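## Task

Slide or carry the orange bin, and no other bin, to the side of the bench closest to the arms. Then set the hook down lying flat on the bench next to that bin, with its handle sticking out past that same edge. Every other object has to finish resting on the same support it starts on. Nothing counts as placed if a robot is still what holds it there at the end. Finish by opening the grippers and pulling the arms away.

## Robot and tools

Robots and cameras. Three identical i2rt Big YAM arms work together: arm1, arm2 and arm3. Each has six revolute joints, a two-finger parallel gripper and a wrist camera (arm1_cam_wrist, arm2_cam_wrist, arm3_cam_wrist). Two fixed room cameras, room_a and room_b, view the scene from outside the robots. With joints 1 and 6 at zero and the hand held level pointing ahead, the wrist camera rides on top of the hand looking toward the fingertips. The hand can reach roughly 1.0 m out from the joint1 axis.

Frames. One shared scene frame is used, origin on the floor, +z upward. The hand point is halfway between the fingertips; its z axis runs along the fingers and the fingers close along its y axis. Each robot's foot has its own real placement that is never printed. Commands, however, are not Cartesian: every motion is given as joint angles.

execute_actions. Argument actions is a list holding either one action or nothing (empty returns state and pictures only). The action is an object keyed by robot name (arm1, arm2, arm3); under each name goes joints, an object mapping joint names to absolute targets, not offsets. Keys and ranges: joint1_rad -2.879 to 2.879 (base yaw; positive turns counter-clockwise seen from above; zero unfolds toward where the foot faces); joint2_rad 0 to 3.141 (shoulder; zero has the upper arm lying roughly level toward the back, increasing lifts it up then forward); joint3_rad 0 to 3.019 (elbow; zero is fully folded, increasing opens); joint4_rad -1.692 to 1.57 (hand pitch; positive tilts the fingers up); joint5_rad -1.57 to 1.57 (sideways hand swing; positive toward the arm's right); joint6_rad -2.094 to 2.094 (hand roll; positive is clockwise viewed from behind the hand); gripper_m 0 to 0.093 metres, the fingertip gap. Angles are radians. Arrival tolerances are ±0.045, ±0.14, ±0.09, ±0.055, ±0.03, ±0.035 rad for joints 1 to 6 and ±0.003 m for the gripper. All listed motions begin at once and may finish at different times; joints move at different rates, so the hand may sweep a wide curve between postures. An action is capped at 15 s. Optional cameras lists camera names (or all); omitted, null or all gives every camera, [] gives none. Any unknown key, camera name, or value outside a range rejects the whole call and nothing moves. Example: {"arm1": {"joints": {"gripper_m": 0.05}}, "arm2": {"joints": {"joint1_rad": 0.3}}}.

Other tools. wait takes seconds from 0 to 10 and commands nothing; it returns the same state and pictures. zoom_image takes camera (one of the five named cameras) and region [x0, y0, x1, y1] in pixels from the top-left of that camera's most recent full image, at most 504 by 504. read_manual with section "licences" only returns licence text. finished_scene takes scene, the integer number of the current scene; it is final, reports success, and gives the next task. Ending a reply without any tool call ends everything.

Reading results. joint_positions gives current angles and gripper gap; the pictures line names the returned images in order. Joint torques list the total drive output per arm joint, offset, scaled and noisy, nonzero even in free air. joint_status describes how each commanded motion finished: off_target (stopped short and may still be pushing), contact_stop or time_out (the joint now holds where it stopped; after time_out it may keep pushing toward its target or a nearby clipped one), not_followed (a safety check refused that arm's joint targets, announced by a joint command not followed line with a cause; the gripper part still runs and the refused targets may be retried on later actions), and limit_stop_at_motor_heat. on_its_own lists joints you did not command this call; held at is the target being held, not the actual angle. MOTOR HOT appears from 85 °C; at 100 °C an OVER-TEMPERATURE FAULT drops that arm until it cools. If a result reports a stop, the remaining motion calls in that same reply are skipped.

Cautions. Joints or arms left out of an action can still be driving toward old targets. The arms do not stop on contact and can press hard; long hard pushing or holding loads overheats motors, so to relax a straining joint send it its reported position. Very small target changes may produce no motion. A loaded joint sinks if left holding. The self and inter-arm collision check can be late and ignores fingers, gripper housings and wrist cameras, so keep arms apart; a hard squeeze between two robots ends the run. Robots do not wait for each other. Do not knock objects off the bench or out of the area, and avoid drops, slips, slams and hard hits. Loose objects may occasionally get a brief shove. The scene keeps running while you think, holding the last command.

Each tool is called after "Call:" by a JSON object that holds its "op" and its "data".

## Session

Call:
{"op": "execute_actions", "data": {"actions": []}}

Scene clock: 0.00 s.
Joint torques (N m, as the arm reports them, + toward a larger angle): no reading
Motor temperatures (°C, as the motors report them): arm1=[30 28 29 32 29 31] | arm2=[29 31 31 31 29 29] | arm3=[31 29 30 32 28 29]
arm1.joint_positions: joint1_rad=-0.174 joint2_rad=+0.560 joint3_rad=+1.612 joint4_rad=-1.499 joint5_rad=-0.052 joint6_rad=+0.747 gripper_m=+0.095
arm1.joint_status: not commanded
arm1.hand: x=-0.8844 y=+0.1443 z=+1.3912 quat_wxyz=(-0.257, +0.249, -0.809, -0.467) (m; scene frame)
arm2.joint_positions: joint1_rad=+0.289 joint2_rad=+0.307 joint3_rad=+1.671 joint4_rad=-1.548 joint5_rad=+0.013 joint6_rad=-0.307 gripper_m=+0.094
arm2.joint_status: not commanded
arm2.hand: x=+0.0117 y=+0.0090 z=+1.4235 quat_wxyz=(-0.413, +0.707, -0.296, -0.492) (m; scene frame)
arm3.joint_positions: joint1_rad=-0.363 joint2_rad=+0.573 joint3_rad=+1.713 joint4_rad=-1.392 joint5_rad=+0.172 joint6_rad=+0.254 gripper_m=+0.094
arm3.joint_status: not commanded
arm3.hand: x=+0.9825 y=+0.1145 z=+1.4343 quat_wxyz=(-0.501, +0.317, -0.724, -0.353) (m; scene frame)
pictures: arm1_cam_wrist, arm2_cam_wrist, arm3_cam_wrist, room_a, room_b
Images, in order (width x height): arm1_cam_wrist 504x504, arm2_cam_wrist 504x504, arm3_cam_wrist 504x504, room_a 504x504, room_b 504x504.

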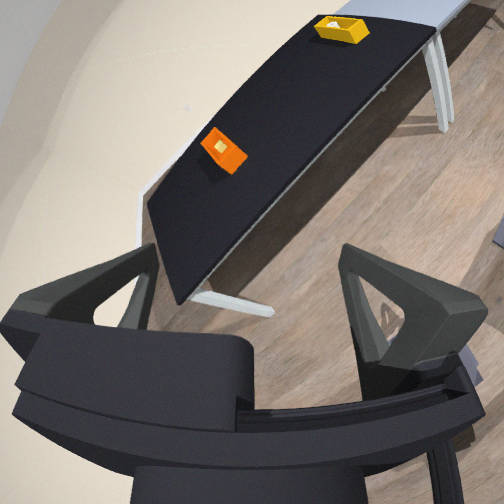

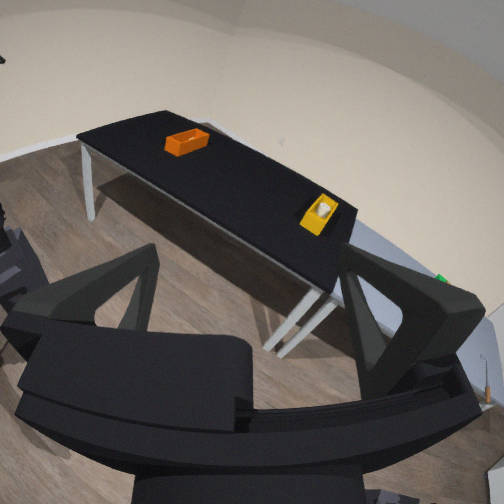

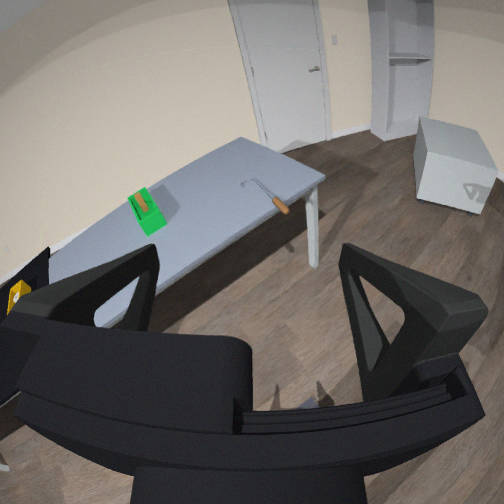

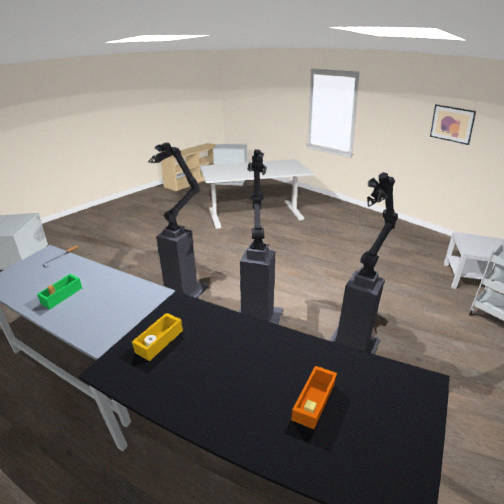

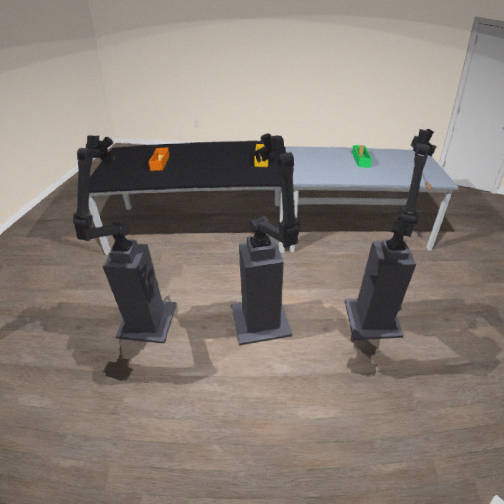

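Call:
{"op": "execute_actions", "data": {"actions": [{"arm3":{"joints":{"joint1_rad":-0.6,"joint2_rad":1.6,"joint3_rad":1.6,"joint4_rad":-1.2,"joint5_rad":0,"joint6_rad":0}},"arm1":{"joints":{"joint1_rad":-0.1,"joint2_rad":1.6,"joint3_rad":1.6,"joint4_rad":-1.0,"joint5_rad":0,"joint6_rad":0}},"arm2":{"joints":{"joint1_rad":-0.2,"joint2_rad":1.6,"joint3_rad":1.6,"joint4_rad":-1.2,"joint5_rad":0,"joint6_rad":0}}}]}}

Scene clock: 28.33 s.
Joint torques (N m, as the arm reports them, + toward a larger angle): arm1=[ -0.21 -20.57  13.59   1.8    0.2   -0.13] | arm2=[ -0.82 -19.56  10.56   1.16   0.13   0.04] | arm3=[  0.61 -19.     9.69   1.5   -0.09  -0.08]
Motor temperatures (°C, as the motors report them): arm1=[30 28 31 32 29 31] | arm2=[29 32 31 31 29 29] | arm3=[31 29 31 32 28 30]
arm1.joint_positions: joint1_rad=-0.108 joint2_rad=+1.614 joint3_rad=+1.576 joint4_rad=-1.010 joint5_rad=-0.002 joint6_rad=+0.009 gripper_m=+0.095
arm1.joint_status: all done
arm1.hand: x=-0.7954 y=+0.5974 z=+1.0538 quat_wxyz=(-0.198, +0.611, -0.749, -0.164) (m; scene frame)
arm2.joint_positions: joint1_rad=-0.198 joint2_rad=+1.617 joint3_rad=+1.569 joint4_rad=-1.205 joint5_rad=-0.001 joint6_rad=-0.009 gripper_m=+0.094
arm2.joint_status: all done
arm2.hand: x=+0.0069 y=+0.5737 z=+1.0412 quat_wxyz=(-0.111, +0.701, -0.695, -0.117) (m; scene frame)
arm3.joint_positions: joint1_rad=-0.590 joint2_rad=+1.622 joint3_rad=+1.588 joint4_rad=-1.208 joint5_rad=+0.003 joint6_rad=+0.009 gripper_m=+0.094
arm3.joint_status: all done
arm3.hand: x=+1.2270 y=+0.4677 z=+1.0129 quat_wxyz=(-0.145, +0.460, -0.873, -0.072) (m; scene frame)
pictures: arm1_cam_wrist, arm2_cam_wrist, arm3_cam_wrist, room_a, room_b
Images, in order (width x height): arm1_cam_wrist 504x504, arm2_cam_wrist 504x504, arm3_cam_wrist 504x504, room_a 504x504, room_b 504x504.

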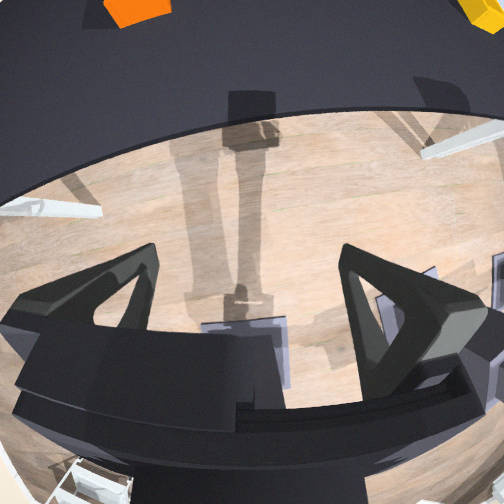

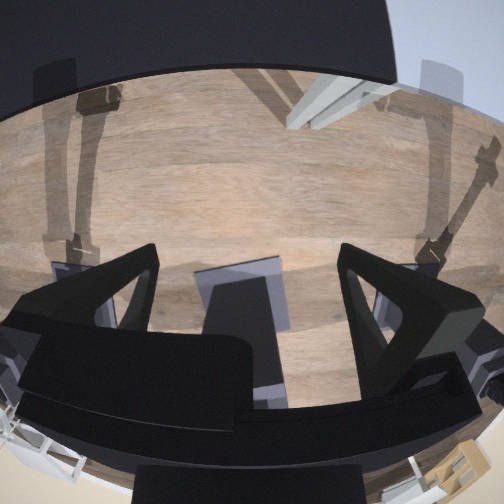

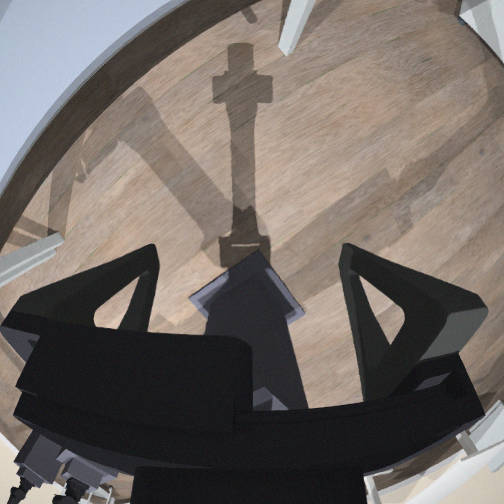

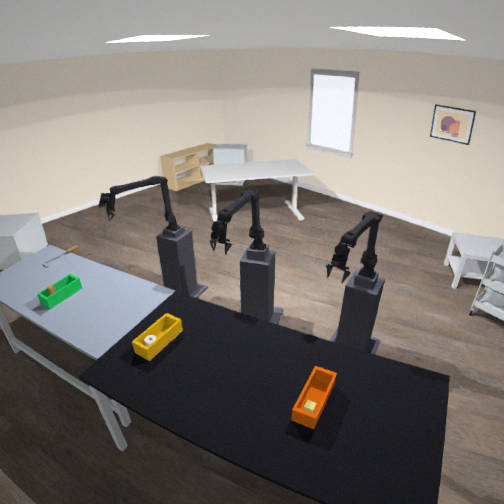

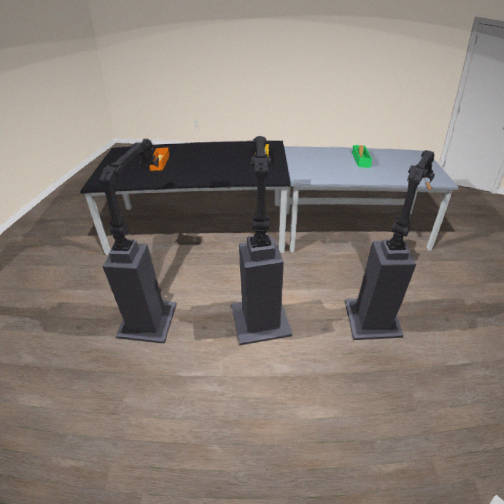

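Call:
{"op": "execute_actions", "data": {"actions": [{"arm3":{"joints":{"joint1_rad":-0.67,"joint2_rad":2.08,"joint3_rad":1.2,"joint4_rad":0.9}},"arm1":{"joints":{"joint2_rad":2.0,"joint3_rad":1.1,"joint4_rad":0.9}},"arm2":{"joints":{"joint2_rad":2.0,"joint3_rad":1.1,"joint4_rad":0.9}}}]}}

Scene clock: 46.83 s.
Joint torques (N m, as the arm reports them, + toward a larger angle): arm1=[  0.07 -21.7   10.3    2.62   0.16  -0.16] | arm2=[ -0.69 -21.65   7.95   2.88   0.11   0.04] | arm3=[  1.49 -21.15   8.64   2.99  -0.04  -0.07]
Motor temperatures (°C, as the motors report them): arm1=[30 29 34 32 29 31] | arm2=[29 33 34 31 29 29] | arm3=[31 30 33 32 28 30]
arm1.joint_positions: joint1_rad=-0.108 joint2_rad=+1.999 joint3_rad=+1.076 joint4_rad=+0.883 joint5_rad=-0.002 joint6_rad=+0.009 gripper_m=+0.095
arm1.joint_status: all done
arm1.hand: x=-0.7744 y=+0.7018 z=+0.9070 quat_wxyz=(-0.533, +0.457, -0.559, -0.441) (m; scene frame)
arm2.joint_positions: joint1_rad=-0.198 joint2_rad=+2.010 joint3_rad=+1.071 joint4_rad=+0.879 joint5_rad=-0.001 joint6_rad=-0.009 gripper_m=+0.094
arm2.joint_status: all done
arm2.hand: x=+0.0057 y=+0.7241 z=+0.9092 quat_wxyz=(-0.486, +0.514, -0.513, -0.486) (m; scene frame)
arm3.joint_positions: joint1_rad=-0.674 joint2_rad=+2.087 joint3_rad=+1.170 joint4_rad=+0.878 joint5_rad=+0.001 joint6_rad=+0.008 gripper_m=+0.094
arm3.joint_status: all done
arm3.hand: x=+1.3757 y=+0.5753 z=+0.8661 quat_wxyz=(-0.624, +0.312, -0.651, -0.299) (m; scene frame)
pictures: arm1_cam_wrist, arm2_cam_wrist, arm3_cam_wrist, room_a, room_b
Images, in order (width x height): arm1_cam_wrist 504x504, arm2_cam_wrist 504x504, arm3_cam_wrist 504x504, room_a 504x504, room_b 504x504.

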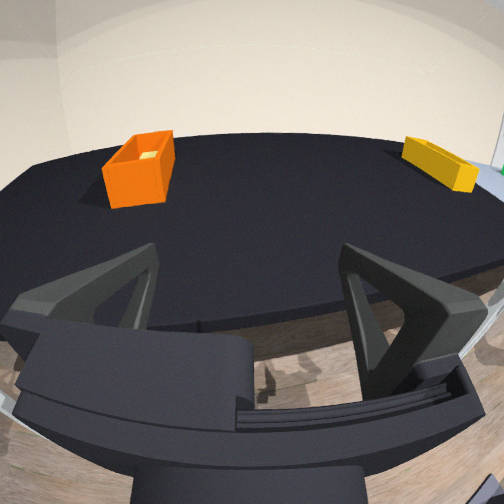

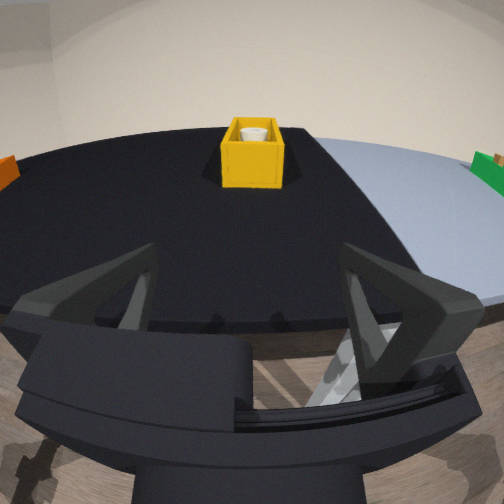

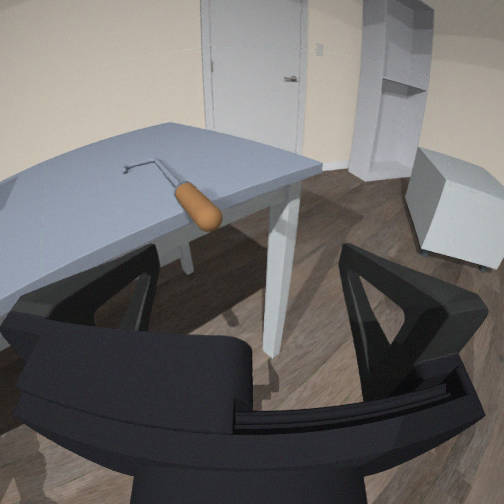

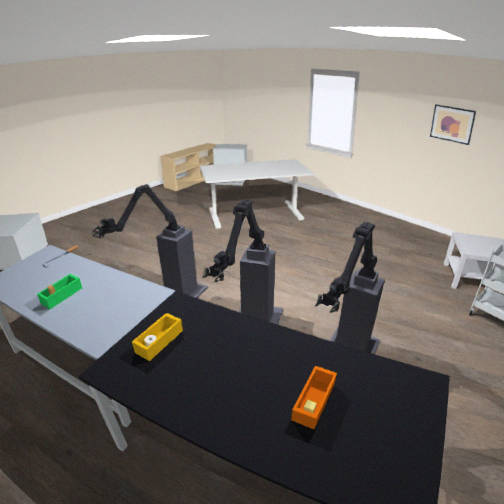

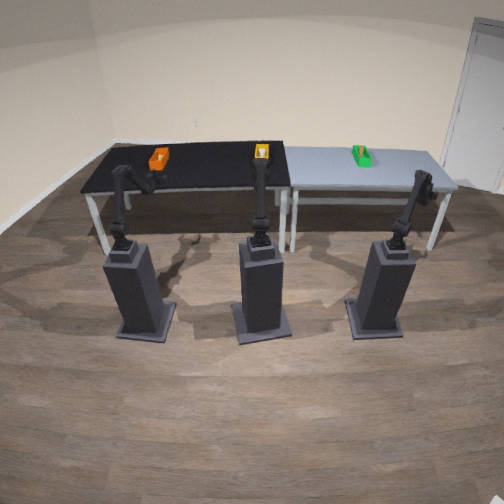

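Call:
{"op": "execute_actions", "data": {"actions": [{"arm3":{"joints":{"joint1_rad":-0.6,"joint2_rad":2.37,"joint3_rad":1.59,"joint4_rad":0.84}},"arm1":{"joints":{"joint1_rad":0.1,"joint2_rad":1.8,"joint3_rad":0.9}},"arm2":{"joints":{"joint2_rad":1.8,"joint3_rad":0.9}}}]}}

Scene clock: 67.97 s.
Joint torques (N m, as the arm reports them, + toward a larger angle): arm1=[ -0.87 -18.16   8.45   2.4    0.18  -0.2 ] | arm2=[ -0.67 -18.03   6.42   2.59   0.13   0.04] | arm3=[  1.22 -26.51  10.54   1.9   -0.04  -0.08]
Motor temperatures (°C, as the motors report them): arm1=[30 30 33 32 29 31] | arm2=[29 34 34 31 29 29] | arm3=[31 31 33 32 28 30]
arm1.joint_positions: joint1_rad=+0.105 joint2_rad=+1.795 joint3_rad=+0.901 joint4_rad=+0.889 joint5_rad=-0.001 joint6_rad=+0.007 gripper_m=+0.095
arm1.joint_status: all done
arm1.hand: x=-0.9251 y=+0.6559 z=+0.9608 quat_wxyz=(-0.492, +0.505, -0.498, -0.504) (m; scene frame)
arm2.joint_positions: joint1_rad=-0.198 joint2_rad=+1.801 joint3_rad=+0.897 joint4_rad=+0.886 joint5_rad=-0.001 joint6_rad=-0.009 gripper_m=+0.094
arm2.joint_status: all done
arm2.hand: x=+0.0062 y=+0.6648 z=+0.9666 quat_wxyz=(-0.496, +0.504, -0.503, -0.497) (m; scene frame)
arm3.joint_positions: joint1_rad=-0.595 joint2_rad=+2.396 joint3_rad=+1.544 joint4_rad=+0.842 joint5_rad=+0.001 joint6_rad=+0.008 gripper_m=+0.094
arm3.joint_status: all done
arm3.hand: x=+1.3837 y=+0.6907 z=+0.7992 quat_wxyz=(-0.621, +0.333, -0.630, -0.328) (m; scene frame)
pictures: arm1_cam_wrist, arm2_cam_wrist, arm3_cam_wrist, room_a, room_b
Images, in order (width x height): arm1_cam_wrist 504x504, arm2_cam_wrist 504x504, arm3_cam_wrist 504x504, room_a 504x504, room_b 504x504.

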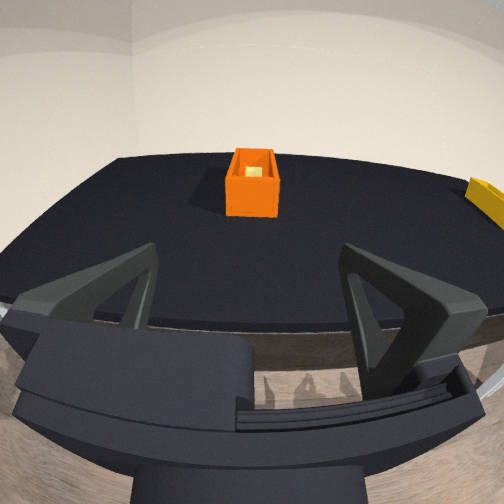

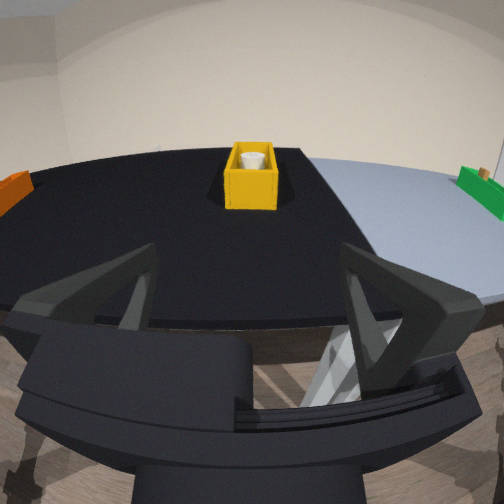

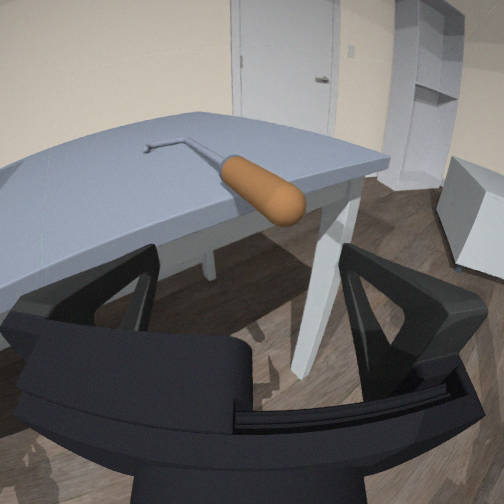

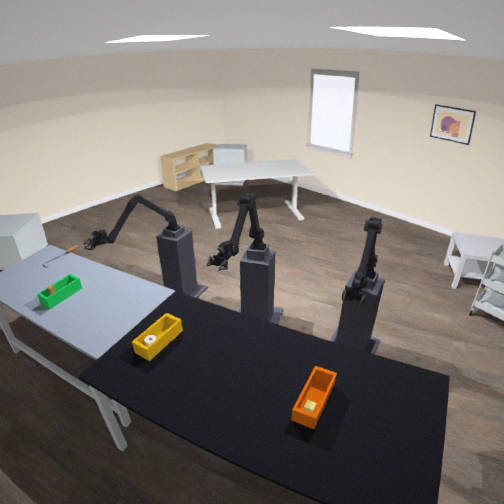

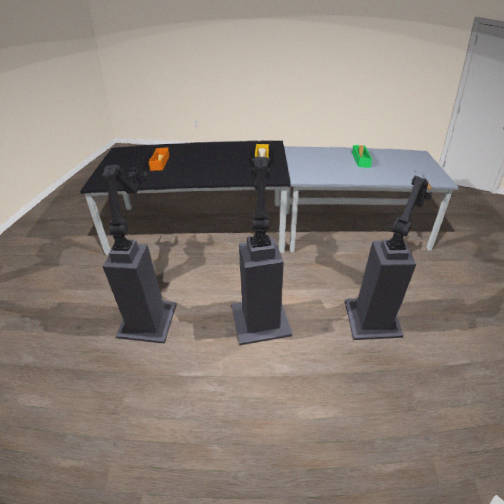

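Call:
{"op": "execute_actions", "data": {"actions": [{"arm3":{"joints":{"joint2_rad":2.25,"joint3_rad":1.4,"joint4_rad":0.88}}}], "cameras": ["arm3_cam_wrist"]}}

Call:
{"op": "execute_actions", "data": {"actions": [{"arm3":{"joints":{"joint1_rad":-0.8,"joint5_rad":-0.6}}}], "cameras": ["arm3_cam_wrist"]}}

Scene clock: 87.17 s.
Joint torques (N m, as the arm reports them, + toward a larger angle): arm1=[ -0.43 -17.9    8.22   2.27   0.2   -0.15] | arm2=[ -0.68 -17.98   6.41   2.56   0.12   0.04] | arm3=[  1.24 -23.41   5.97   2.65  -0.03  -0.08]
Motor temperatures (°C, as the motors report them): arm1=[30 30 33 32 29 31] | arm2=[29 34 33 31 29 29] | arm3=[31 32 34 32 28 30]
arm1.joint_positions: joint1_rad=+0.105 joint2_rad=+1.795 joint3_rad=+0.901 joint4_rad=+0.889 joint5_rad=-0.001 joint6_rad=+0.007 gripper_m=+0.095
arm1.joint_status: not commanded
arm1.hand: x=-0.9251 y=+0.6559 z=+0.9608 quat_wxyz=(-0.492, +0.505, -0.498, -0.504) (m; scene frame)
arm2.joint_positions: joint1_rad=-0.198 joint2_rad=+1.801 joint3_rad=+0.897 joint4_rad=+0.886 joint5_rad=-0.001 joint6_rad=-0.009 gripper_m=+0.094
arm2.joint_status: not commanded
arm2.hand: x=+0.0062 y=+0.6648 z=+0.9666 quat_wxyz=(-0.496, +0.504, -0.503, -0.497) (m; scene frame)
arm3.joint_positions: joint1_rad=-0.595 joint2_rad=+2.254 joint3_rad=+1.405 joint4_rad=+0.864 joint5_rad=+0.001 joint6_rad=+0.008 gripper_m=+0.094
arm3.joint_status: all done
arm3.hand: x=+1.3657 y=+0.6649 z=+0.8505 quat_wxyz=(-0.629, +0.329, -0.622, -0.332) (m; scene frame)
pictures: arm3_cam_wrist
Images, in order (width x height): arm3_cam_wrist 504x504.

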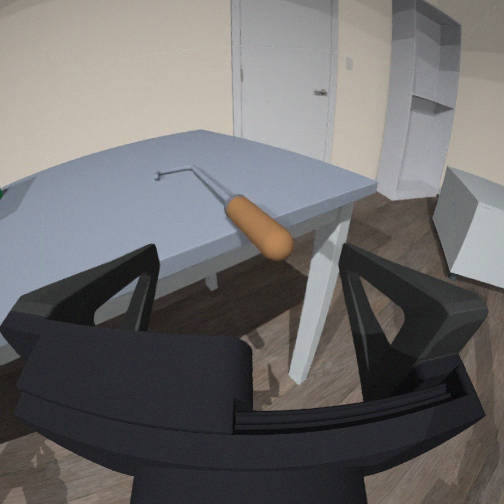

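Scene clock: 88.43 s.
Joint torques (N m, as the arm reports them, + toward a larger angle): arm1=[ -0.68 -18.45   8.26   2.25   0.19  -0.19] | arm2=[ -0.81 -17.77   6.43   2.6    0.13   0.04] | arm3=[  1.67 -23.15   6.03   2.6   -0.08  -0.07]
Motor temperatures (°C, as the motors report them): arm1=[30 30 33 32 29 31] | arm2=[29 34 33 31 29 29] | arm3=[31 32 34 32 28 30]
arm1.joint_positions: joint1_rad=+0.105 joint2_rad=+1.795 joint3_rad=+0.901 joint4_rad=+0.889 joint5_rad=-0.001 joint6_rad=+0.007 gripper_m=+0.095
arm1.joint_status: not commanded
arm1.hand: x=-0.9251 y=+0.6559 z=+0.9608 quat_wxyz=(-0.492, +0.505, -0.498, -0.504) (m; scene frame)
arm2.joint_positions: joint1_rad=-0.198 joint2_rad=+1.801 joint3_rad=+0.897 joint4_rad=+0.886 joint5_rad=-0.001 joint6_rad=-0.009 gripper_m=+0.094
arm2.joint_status: not commanded
arm2.hand: x=+0.0062 y=+0.6648 z=+0.9666 quat_wxyz=(-0.496, +0.504, -0.503, -0.497) (m; scene frame)
arm3.joint_positions: joint1_rad=-0.801 joint2_rad=+2.254 joint3_rad=+1.405 joint4_rad=+0.864 joint5_rad=-0.598 joint6_rad=+0.007 gripper_m=+0.094
arm3.joint_status: all done
arm3.hand: x=+1.4045 y=+0.6063 z=+0.8506 quat_wxyz=(-0.552, +0.447, -0.545, -0.445) (m; scene frame)
pictures: arm3_cam_wrist
Images, in order (width x height): arm3_cam_wrist 504x504.

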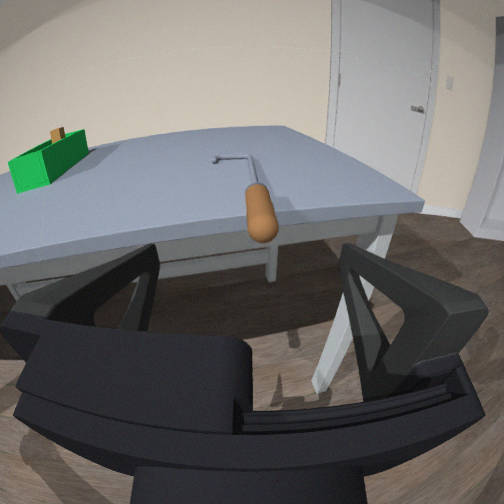

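Call:
{"op": "execute_actions", "data": {"actions": [{"arm3":{"joints":{"joint1_rad":-0.76,"joint2_rad":2.51,"joint3_rad":1.855,"joint4_rad":0.72,"joint5_rad":-0.59}}}], "cameras": ["arm3_cam_wrist","room_a"]}}

Scene clock: 102.43 s.
Joint torques (N m, as the arm reports them, + toward a larger angle): arm1=[ -1.14 -17.75   8.14   2.27   0.17  -0.19] | arm2=[ -0.85 -18.03   6.41   2.56   0.13   0.05] | arm3=[  1.43 -28.25  11.13   1.93   0.01  -0.08]
Motor temperatures (°C, as the motors report them): arm1=[30 30 32 32 29 31] | arm2=[29 34 33 31 29 29] | arm3=[31 32 33 32 28 30]
arm1.joint_positions: joint1_rad=+0.105 joint2_rad=+1.795 joint3_rad=+0.901 joint4_rad=+0.889 joint5_rad=-0.001 joint6_rad=+0.007 gripper_m=+0.095
arm1.joint_status: not commanded
arm1.hand: x=-0.9251 y=+0.6559 z=+0.9608 quat_wxyz=(-0.492, +0.505, -0.498, -0.504) (m; scene frame)
arm2.joint_positions: joint1_rad=-0.198 joint2_rad=+1.801 joint3_rad=+0.897 joint4_rad=+0.886 joint5_rad=-0.001 joint6_rad=-0.009 gripper_m=+0.094
arm2.joint_status: not commanded
arm2.hand: x=+0.0062 y=+0.6648 z=+0.9666 quat_wxyz=(-0.496, +0.504, -0.503, -0.497) (m; scene frame)
arm3.joint_positions: joint1_rad=-0.763 joint2_rad=+2.526 joint3_rad=+1.809 joint4_rad=+0.720 joint5_rad=-0.592 joint6_rad=+0.007 gripper_m=+0.094
arm3.joint_status: all done
arm3.hand: x=+1.4462 y=+0.6903 z=+0.7954 quat_wxyz=(-0.540, +0.456, -0.543, -0.454) (m; scene frame)
pictures: arm3_cam_wrist, room_a
Images, in order (width x height): arm3_cam_wrist 504x504, room_a 504x504.

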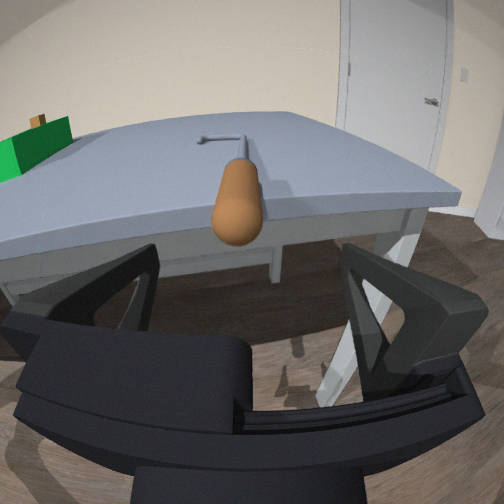

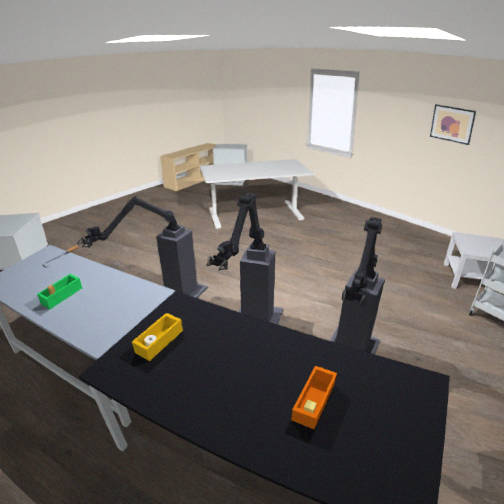

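Call:
{"op": "execute_actions", "data": {"actions": [{"arm3":{"joints":{"joint1_rad":-0.69,"joint2_rad":2.655,"joint3_rad":2.18,"joint4_rad":0.54,"joint5_rad":-0.525}}}], "cameras": ["arm3_cam_wrist","room_a"]}}

Scene clock: 113.40 s.
Joint torques (N m, as the arm reports them, + toward a larger angle): arm1=[ -0.5  -17.83   8.18   2.24   0.17  -0.17] | arm2=[ -0.72 -17.9    6.36   2.55   0.13   0.04] | arm3=[  1.14 -30.15  12.53   1.71   0.03  -0.07]
Motor temperatures (°C, as the motors report them): arm1=[30 30 32 32 29 31] | arm2=[29 34 33 31 29 29] | arm3=[31 33 35 32 28 30]
arm1.joint_positions: joint1_rad=+0.105 joint2_rad=+1.795 joint3_rad=+0.901 joint4_rad=+0.889 joint5_rad=-0.001 joint6_rad=+0.007 gripper_m=+0.095
arm1.joint_status: not commanded
arm1.hand: x=-0.9251 y=+0.6559 z=+0.9608 quat_wxyz=(-0.492, +0.505, -0.498, -0.504) (m; scene frame)
arm2.joint_positions: joint1_rad=-0.198 joint2_rad=+1.801 joint3_rad=+0.897 joint4_rad=+0.886 joint5_rad=-0.001 joint6_rad=-0.009 gripper_m=+0.094
arm2.joint_status: not commanded
arm2.hand: x=+0.0062 y=+0.6648 z=+0.9666 quat_wxyz=(-0.496, +0.504, -0.503, -0.497) (m; scene frame)
arm3.joint_positions: joint1_rad=-0.682 joint2_rad=+2.677 joint3_rad=+2.127 joint4_rad=+0.544 joint5_rad=-0.527 joint6_rad=+0.007 gripper_m=+0.094
arm3.joint_status: all done
arm3.hand: x=+1.4356 y=+0.7757 z=+0.7900 quat_wxyz=(-0.533, +0.461, -0.542, -0.458) (m; scene frame)
pictures: arm3_cam_wrist, room_a
Images, in order (width x height): arm3_cam_wrist 504x504, room_a 504x504.

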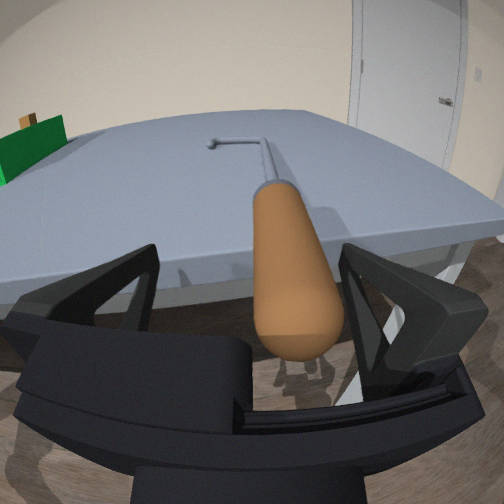

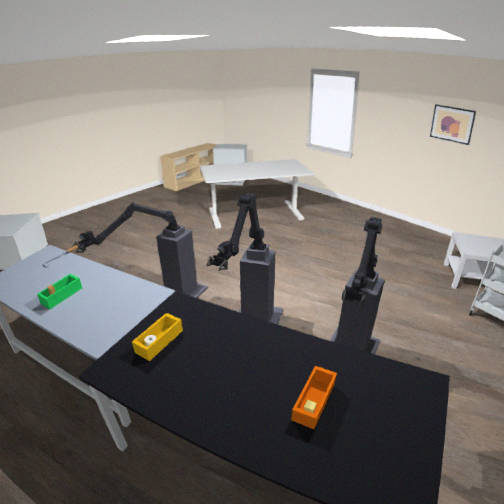

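Call:
{"op": "execute_actions", "data": {"actions": [{"arm3":{"joints":{"joint1_rad":-0.715}}}], "cameras": ["arm3_cam_wrist"]}}

Call:
{"op": "execute_actions", "data": {"actions": [{"arm3":{"joints":{"gripper_m":0.0}}}], "cameras": ["arm3_cam_wrist"]}}

Scene clock: 121.93 s.
Joint torques (N m, as the arm reports them, + toward a larger angle): arm1=[ -0.64 -18.42   8.18   2.36   0.16  -0.23] | arm2=[ -0.67 -17.83   6.39   2.59   0.13   0.04] | arm3=[  0.82 -31.07  12.5    1.78   0.05  -0.07]
Motor temperatures (°C, as the motors report them): arm1=[30 30 32 32 29 31] | arm2=[29 34 33 32 29 29] | arm3=[31 33 36 32 28 30]
arm1.joint_positions: joint1_rad=+0.105 joint2_rad=+1.795 joint3_rad=+0.901 joint4_rad=+0.889 joint5_rad=-0.001 joint6_rad=+0.007 gripper_m=+0.095
arm1.joint_status: not commanded
arm1.hand: x=-0.9251 y=+0.6559 z=+0.9608 quat_wxyz=(-0.492, +0.505, -0.498, -0.504) (m; scene frame)
arm2.joint_positions: joint1_rad=-0.198 joint2_rad=+1.801 joint3_rad=+0.897 joint4_rad=+0.886 joint5_rad=-0.001 joint6_rad=-0.009 gripper_m=+0.094
arm2.joint_status: not commanded
arm2.hand: x=+0.0062 y=+0.6648 z=+0.9666 quat_wxyz=(-0.496, +0.504, -0.503, -0.497) (m; scene frame)
arm3.joint_positions: joint1_rad=-0.711 joint2_rad=+2.677 joint3_rad=+2.127 joint4_rad=+0.544 joint5_rad=-0.527 joint6_rad=+0.007 gripper_m=+0.094
arm3.joint_status: all done
arm3.hand: x=+1.4580 y=+0.7601 z=+0.7902 quat_wxyz=(-0.540, +0.453, -0.548, -0.450) (m; scene frame)
pictures: arm3_cam_wrist
Images, in order (width x height): arm3_cam_wrist 504x504.

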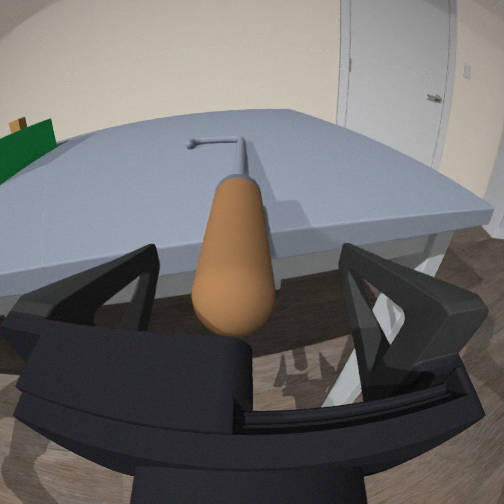

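Scene clock: 122.67 s.
Joint torques (N m, as the arm reports them, + toward a larger angle): arm1=[ -0.71 -18.3    8.25   2.2    0.21  -0.16] | arm2=[ -0.69 -17.78   6.4    2.58   0.13   0.03] | arm3=[  0.89 -31.14  12.54   1.65   0.03  -0.07]
Motor temperatures (°C, as the motors report them): arm1=[30 30 33 32 29 31] | arm2=[29 34 33 32 29 29] | arm3=[31 33 36 32 28 30]
arm1.joint_positions: joint1_rad=+0.105 joint2_rad=+1.795 joint3_rad=+0.901 joint4_rad=+0.889 joint5_rad=-0.001 joint6_rad=+0.007 gripper_m=+0.095
arm1.joint_status: not commanded
arm1.hand: x=-0.9251 y=+0.6559 z=+0.9608 quat_wxyz=(-0.492, +0.505, -0.498, -0.504) (m; scene frame)
arm2.joint_positions: joint1_rad=-0.198 joint2_rad=+1.801 joint3_rad=+0.897 joint4_rad=+0.886 joint5_rad=-0.001 joint6_rad=-0.009 gripper_m=+0.094
arm2.joint_status: not commanded
arm2.hand: x=+0.0062 y=+0.6648 z=+0.9666 quat_wxyz=(-0.496, +0.504, -0.503, -0.497) (m; scene frame)
arm3.joint_positions: joint1_rad=-0.711 joint2_rad=+2.677 joint3_rad=+2.127 joint4_rad=+0.544 joint5_rad=-0.527 joint6_rad=+0.007 gripper_m=+0.031
arm3.joint_status: gripper_m off_target (ended at +0.031, target +0.000)
arm3.hand: x=+1.4580 y=+0.7601 z=+0.7902 quat_wxyz=(-0.540, +0.453, -0.548, -0.450) (m; scene frame)
pictures: arm3_cam_wrist
Images, in order (width x height): arm3_cam_wrist 504x504.

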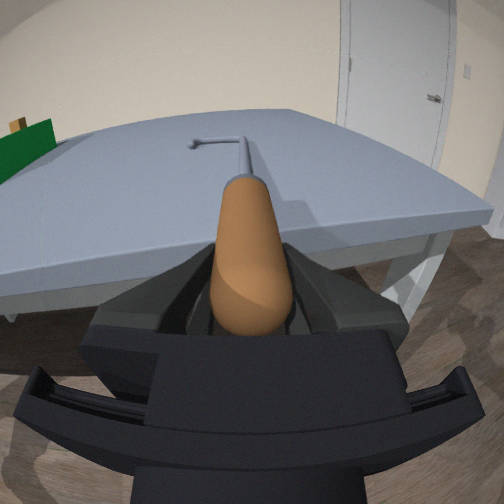

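Call:
{"op": "execute_actions", "data": {"actions": [{"arm3":{"joints":{"joint2_rad":2.4,"joint4_rad":0.33}}}], "cameras": ["arm3_cam_wrist","room_a"]}}

Scene clock: 130.50 s.
Joint torques (N m, as the arm reports them, + toward a larger angle): arm1=[ -0.68 -18.44   8.36   2.45   0.13  -0.2 ] | arm2=[ -0.7  -17.73   6.37   2.53   0.11   0.03] | arm3=[  1.15 -30.92  13.28   2.39  -0.07  -0.04]
Motor temperatures (°C, as the motors report them): arm1=[30 30 33 32 29 31] | arm2=[29 34 33 32 29 29] | arm3=[31 34 37 32 28 30]
arm1.joint_positions: joint1_rad=+0.105 joint2_rad=+1.795 joint3_rad=+0.901 joint4_rad=+0.889 joint5_rad=-0.001 joint6_rad=+0.007 gripper_m=+0.095
arm1.joint_status: not commanded
arm1.hand: x=-0.9251 y=+0.6559 z=+0.9608 quat_wxyz=(-0.492, +0.505, -0.498, -0.504) (m; scene frame)
arm2.joint_positions: joint1_rad=-0.198 joint2_rad=+1.801 joint3_rad=+0.897 joint4_rad=+0.886 joint5_rad=-0.001 joint6_rad=-0.009 gripper_m=+0.094
arm2.joint_status: not commanded
arm2.hand: x=+0.0062 y=+0.6648 z=+0.9666 quat_wxyz=(-0.496, +0.504, -0.503, -0.497) (m; scene frame)
arm3.joint_positions: joint1_rad=-0.711 joint2_rad=+2.426 joint3_rad=+2.127 joint4_rad=+0.321 joint5_rad=-0.525 joint6_rad=+0.005 gripper_m=+0.031
arm3.joint_status: all done
arm3.hand: x=+1.4581 y=+0.7621 z=+0.9714 quat_wxyz=(-0.550, +0.451, -0.539, -0.450) (m; scene frame)
pictures: arm3_cam_wrist, room_a
Images, in order (width x height): arm3_cam_wrist 504x504, room_a 504x504.

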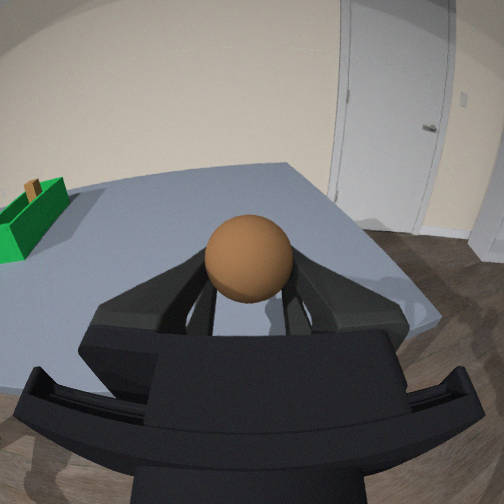

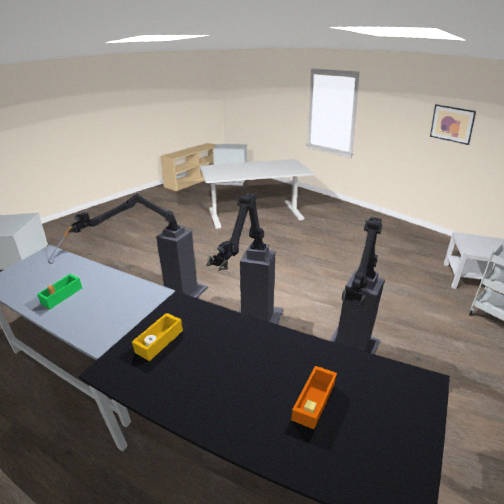

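Call:
{"op": "execute_actions", "data": {"actions": [{"arm3":{"joints":{"joint1_rad":-0.74,"joint2_rad":2.555,"joint3_rad":1.96,"joint4_rad":0.65,"joint5_rad":-0.565}}}], "cameras": ["arm3_cam_wrist","room_a"]}}

Scene clock: 137.27 s.
Joint torques (N m, as the arm reports them, + toward a larger angle): arm1=[ -0.62 -18.53   8.2    2.43   0.17  -0.21] | arm2=[ -0.61 -17.78   6.39   2.59   0.13   0.03] | arm3=[  0.98 -32.2    8.48   2.89  -0.09  -0.05]
Motor temperatures (°C, as the motors report them): arm1=[30 30 33 32 29 31] | arm2=[29 34 33 32 29 29] | arm3=[31 34 37 32 28 30]
arm1.joint_positions: joint1_rad=+0.105 joint2_rad=+1.795 joint3_rad=+0.901 joint4_rad=+0.889 joint5_rad=-0.001 joint6_rad=+0.007 gripper_m=+0.095
arm1.joint_status: not commanded
arm1.hand: x=-0.9251 y=+0.6559 z=+0.9608 quat_wxyz=(-0.492, +0.505, -0.498, -0.504) (m; scene frame)
arm2.joint_positions: joint1_rad=-0.198 joint2_rad=+1.801 joint3_rad=+0.897 joint4_rad=+0.886 joint5_rad=-0.001 joint6_rad=-0.009 gripper_m=+0.094
arm2.joint_status: not commanded
arm2.hand: x=+0.0062 y=+0.6648 z=+0.9666 quat_wxyz=(-0.496, +0.504, -0.503, -0.497) (m; scene frame)
arm3.joint_positions: joint1_rad=-0.736 joint2_rad=+2.602 joint3_rad=+1.950 joint4_rad=+0.629 joint5_rad=-0.564 joint6_rad=+0.005 gripper_m=+0.031
arm3.joint_status: all done
arm3.hand: x=+1.4498 y=+0.7239 z=+0.7820 quat_wxyz=(-0.532, +0.458, -0.551, -0.452) (m; scene frame)
pictures: arm3_cam_wrist, room_a
Images, in order (width x height): arm3_cam_wrist 504x504, room_a 504x504.

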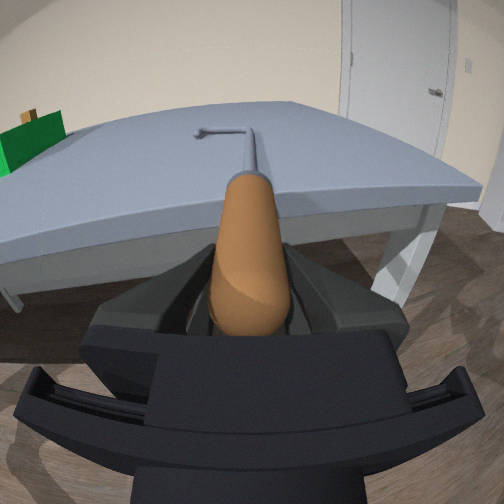

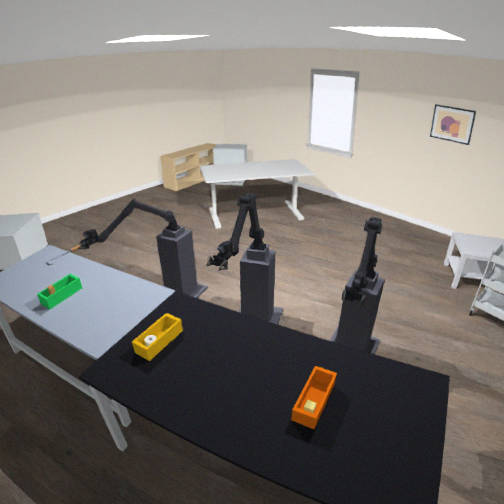

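Call:
{"op": "execute_actions", "data": {"actions": [{"arm3":{"joints":{"gripper_m":0.08}}}], "cameras": ["arm3_cam_wrist"]}}

Call:
{"op": "execute_actions", "data": {"actions": [{"arm3":{"joints":{"joint1_rad":-0.70,"joint2_rad":2.65,"joint3_rad":2.19,"joint4_rad":0.535,"joint5_rad":-0.525}}}], "cameras": ["arm3_cam_wrist"]}}

Scene clock: 143.20 s.
Joint torques (N m, as the arm reports them, + toward a larger angle): arm1=[ -0.86 -18.78   8.34   2.31   0.19  -0.19] | arm2=[ -0.62 -17.8    6.4    2.55   0.13   0.03] | arm3=[  1.14 -30.63   8.51   2.84  -0.03  -0.06]
Motor temperatures (°C, as the motors report them): arm1=[30 30 33 32 29 31] | arm2=[29 34 33 32 29 29] | arm3=[31 34 37 32 28 30]
arm1.joint_positions: joint1_rad=+0.105 joint2_rad=+1.795 joint3_rad=+0.901 joint4_rad=+0.889 joint5_rad=-0.001 joint6_rad=+0.007 gripper_m=+0.095
arm1.joint_status: not commanded
arm1.hand: x=-0.9251 y=+0.6559 z=+0.9608 quat_wxyz=(-0.492, +0.505, -0.498, -0.504) (m; scene frame)
arm2.joint_positions: joint1_rad=-0.198 joint2_rad=+1.801 joint3_rad=+0.897 joint4_rad=+0.886 joint5_rad=-0.001 joint6_rad=-0.009 gripper_m=+0.094
arm2.joint_status: not commanded
arm2.hand: x=+0.0062 y=+0.6648 z=+0.9666 quat_wxyz=(-0.496, +0.504, -0.503, -0.497) (m; scene frame)
arm3.joint_positions: joint1_rad=-0.736 joint2_rad=+2.588 joint3_rad=+1.950 joint4_rad=+0.629 joint5_rad=-0.564 joint6_rad=+0.005 gripper_m=+0.080
arm3.joint_status: all done
arm3.hand: x=+1.4506 y=+0.7250 z=+0.7941 quat_wxyz=(-0.537, +0.457, -0.547, -0.452) (m; scene frame)
pictures: arm3_cam_wrist
Images, in order (width x height): arm3_cam_wrist 504x504.

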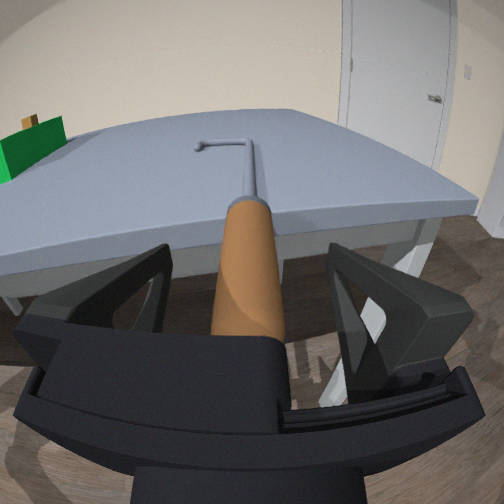

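Scene clock: 144.10 s.
Joint torques (N m, as the arm reports them, + toward a larger angle): arm1=[ -0.92 -18.48   8.2    2.24   0.18  -0.22] | arm2=[ -0.74 -17.9    6.39   2.57   0.13   0.03] | arm3=[  1.84 -30.16  14.78   1.84  -0.01  -0.04]
Motor temperatures (°C, as the motors report them): arm1=[30 30 33 32 29 31] | arm2=[29 34 33 32 29 29] | arm3=[31 34 37 32 28 30]
arm1.joint_positions: joint1_rad=+0.105 joint2_rad=+1.795 joint3_rad=+0.901 joint4_rad=+0.889 joint5_rad=-0.001 joint6_rad=+0.007 gripper_m=+0.095
arm1.joint_status: not commanded
arm1.hand: x=-0.9251 y=+0.6559 z=+0.9608 quat_wxyz=(-0.492, +0.505, -0.498, -0.504) (m; scene frame)
arm2.joint_positions: joint1_rad=-0.198 joint2_rad=+1.801 joint3_rad=+0.897 joint4_rad=+0.886 joint5_rad=-0.001 joint6_rad=-0.009 gripper_m=+0.094
arm2.joint_status: not commanded
arm2.hand: x=+0.0062 y=+0.6648 z=+0.9666 quat_wxyz=(-0.496, +0.504, -0.503, -0.497) (m; scene frame)
arm3.joint_positions: joint1_rad=-0.707 joint2_rad=+2.665 joint3_rad=+2.110 joint4_rad=+0.537 joint5_rad=-0.526 joint6_rad=+0.005 gripper_m=+0.080
arm3.joint_status: all done
arm3.hand: x=+1.4540 y=+0.7601 z=+0.7904 quat_wxyz=(-0.536, +0.455, -0.552, -0.449) (m; scene frame)
pictures: arm3_cam_wrist
Images, in order (width x height): arm3_cam_wrist 504x504.

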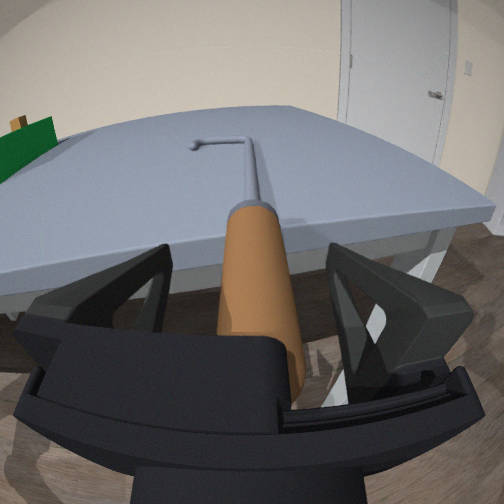

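Call:
{"op": "execute_actions", "data": {"actions": [{"arm3":{"joints":{"gripper_m":0.0}}}], "cameras": ["arm3_cam_wrist"]}}

Call:
{"op": "execute_actions", "data": {"actions": [{"arm3":{"joints":{"joint2_rad":2.45,"joint4_rad":0.39}}}], "cameras": ["arm3_cam_wrist","room_a"]}}

Scene clock: 154.40 s.
Joint torques (N m, as the arm reports them, + toward a larger angle): arm1=[ -0.56 -18.95   8.42   2.36   0.17  -0.19] | arm2=[ -0.7  -17.8    6.42   2.55   0.12   0.03] | arm3=[  1.94 -30.16  14.79   1.83  -0.08  -0.06]
Motor temperatures (°C, as the motors report them): arm1=[30 30 33 32 29 31] | arm2=[29 34 33 32 29 29] | arm3=[31 35 39 32 28 30]
arm1.joint_positions: joint1_rad=+0.105 joint2_rad=+1.795 joint3_rad=+0.901 joint4_rad=+0.889 joint5_rad=-0.001 joint6_rad=+0.007 gripper_m=+0.095
arm1.joint_status: not commanded
arm1.hand: x=-0.9251 y=+0.6559 z=+0.9608 quat_wxyz=(-0.492, +0.505, -0.498, -0.504) (m; scene frame)
arm2.joint_positions: joint1_rad=-0.198 joint2_rad=+1.801 joint3_rad=+0.897 joint4_rad=+0.886 joint5_rad=-0.001 joint6_rad=-0.009 gripper_m=+0.094
arm2.joint_status: not commanded
arm2.hand: x=+0.0062 y=+0.6648 z=+0.9666 quat_wxyz=(-0.496, +0.504, -0.503, -0.497) (m; scene frame)
arm3.joint_positions: joint1_rad=-0.708 joint2_rad=+2.665 joint3_rad=+2.111 joint4_rad=+0.537 joint5_rad=-0.523 joint6_rad=+0.004 gripper_m=+0.030
arm3.joint_status: gripper_m off_target (ended at +0.030, target +0.000)
arm3.hand: x=+1.4552 y=+0.7597 z=+0.7907 quat_wxyz=(-0.537, +0.454, -0.552, -0.448) (m; scene frame)
pictures: arm3_cam_wrist
Images, in order (width x height): arm3_cam_wrist 504x504.

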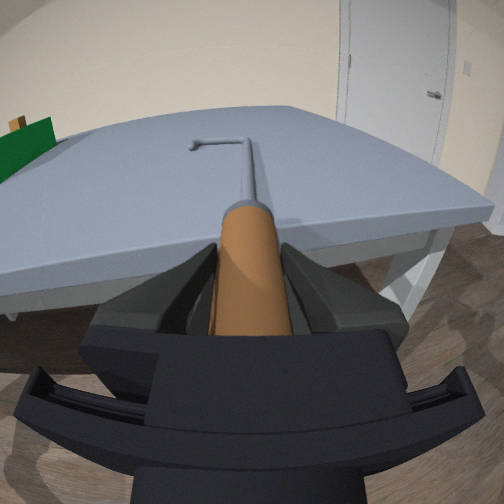

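Scene clock: 155.57 s.
Joint torques (N m, as the arm reports them, + toward a larger angle): arm1=[ -1.36 -18.44   8.27   2.24   0.18  -0.23] | arm2=[ -0.78 -17.71   6.41   2.58   0.13   0.03] | arm3=[  1.8  -31.93  14.88   2.44  -0.02  -0.04]
Motor temperatures (°C, as the motors report them): arm1=[30 30 33 32 29 31] | arm2=[29 34 33 32 29 29] | arm3=[31 35 39 32 28 30]
arm1.joint_positions: joint1_rad=+0.105 joint2_rad=+1.795 joint3_rad=+0.901 joint4_rad=+0.889 joint5_rad=-0.001 joint6_rad=+0.007 gripper_m=+0.095
arm1.joint_status: not commanded
arm1.hand: x=-0.9251 y=+0.6559 z=+0.9608 quat_wxyz=(-0.492, +0.505, -0.498, -0.504) (m; scene frame)
arm2.joint_positions: joint1_rad=-0.198 joint2_rad=+1.801 joint3_rad=+0.897 joint4_rad=+0.886 joint5_rad=-0.001 joint6_rad=-0.009 gripper_m=+0.094
arm2.joint_status: not commanded
arm2.hand: x=+0.0062 y=+0.6648 z=+0.9666 quat_wxyz=(-0.496, +0.504, -0.503, -0.497) (m; scene frame)
arm3.joint_positions: joint1_rad=-0.708 joint2_rad=+2.488 joint3_rad=+2.117 joint4_rad=+0.380 joint5_rad=-0.525 joint6_rad=+0.004 gripper_m=+0.030
arm3.joint_status: all done
arm3.hand: x=+1.4581 y=+0.7648 z=+0.9215 quat_wxyz=(-0.545, +0.453, -0.543, -0.450) (m; scene frame)
pictures: arm3_cam_wrist, room_a
Images, in order (width x height): arm3_cam_wrist 504x504, room_a 504x504.

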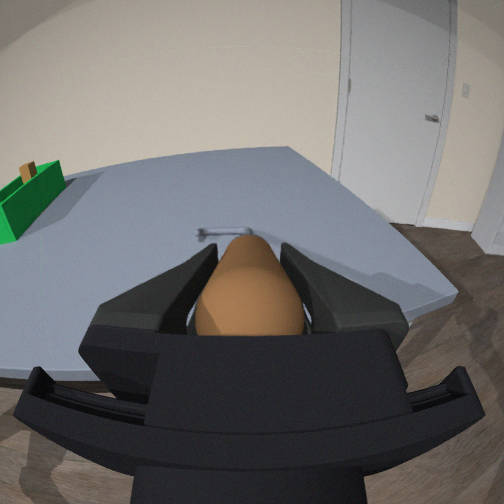

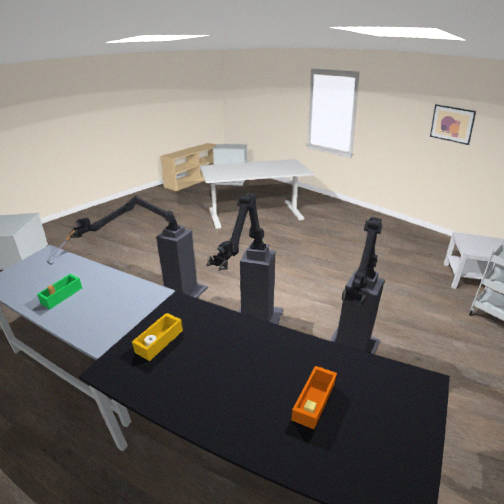

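Call:
{"op": "execute_actions", "data": {"actions": [{"arm3":{"joints":{"joint2_rad":2.625,"joint4_rad":0.55}}}], "cameras": ["arm3_cam_wrist"]}}

Scene clock: 166.37 s.
Joint torques (N m, as the arm reports them, + toward a larger angle): arm1=[ -1.04 -18.17   8.38   2.3    0.17  -0.22] | arm2=[ -0.69 -17.84   6.41   2.55   0.13   0.04] | arm3=[  1.84 -32.95  13.08   2.56  -0.03  -0.04]
Motor temperatures (°C, as the motors report them): arm1=[30 30 33 32 29 31] | arm2=[29 34 33 32 29 29] | arm3=[31 35 40 32 28 30]
arm1.joint_positions: joint1_rad=+0.105 joint2_rad=+1.795 joint3_rad=+0.901 joint4_rad=+0.889 joint5_rad=-0.001 joint6_rad=+0.007 gripper_m=+0.095
arm1.joint_status: not commanded
arm1.hand: x=-0.9251 y=+0.6559 z=+0.9608 quat_wxyz=(-0.492, +0.505, -0.498, -0.504) (m; scene frame)
arm2.joint_positions: joint1_rad=-0.198 joint2_rad=+1.801 joint3_rad=+0.897 joint4_rad=+0.886 joint5_rad=-0.001 joint6_rad=-0.009 gripper_m=+0.094
arm2.joint_status: not commanded
arm2.hand: x=+0.0062 y=+0.6648 z=+0.9666 quat_wxyz=(-0.496, +0.504, -0.503, -0.497) (m; scene frame)
arm3.joint_positions: joint1_rad=-0.708 joint2_rad=+2.666 joint3_rad=+2.132 joint4_rad=+0.538 joint5_rad=-0.525 joint6_rad=+0.004 gripper_m=+0.030
arm3.joint_status: all done
arm3.hand: x=+1.4578 y=+0.7628 z=+0.8013 quat_wxyz=(-0.544, +0.453, -0.545, -0.450) (m; scene frame)
pictures: arm3_cam_wrist
Images, in order (width x height): arm3_cam_wrist 504x504.

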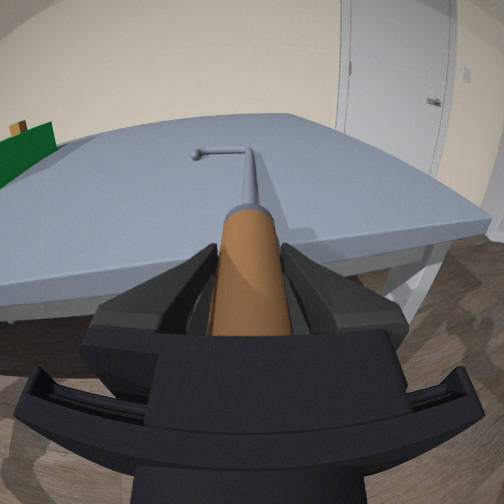

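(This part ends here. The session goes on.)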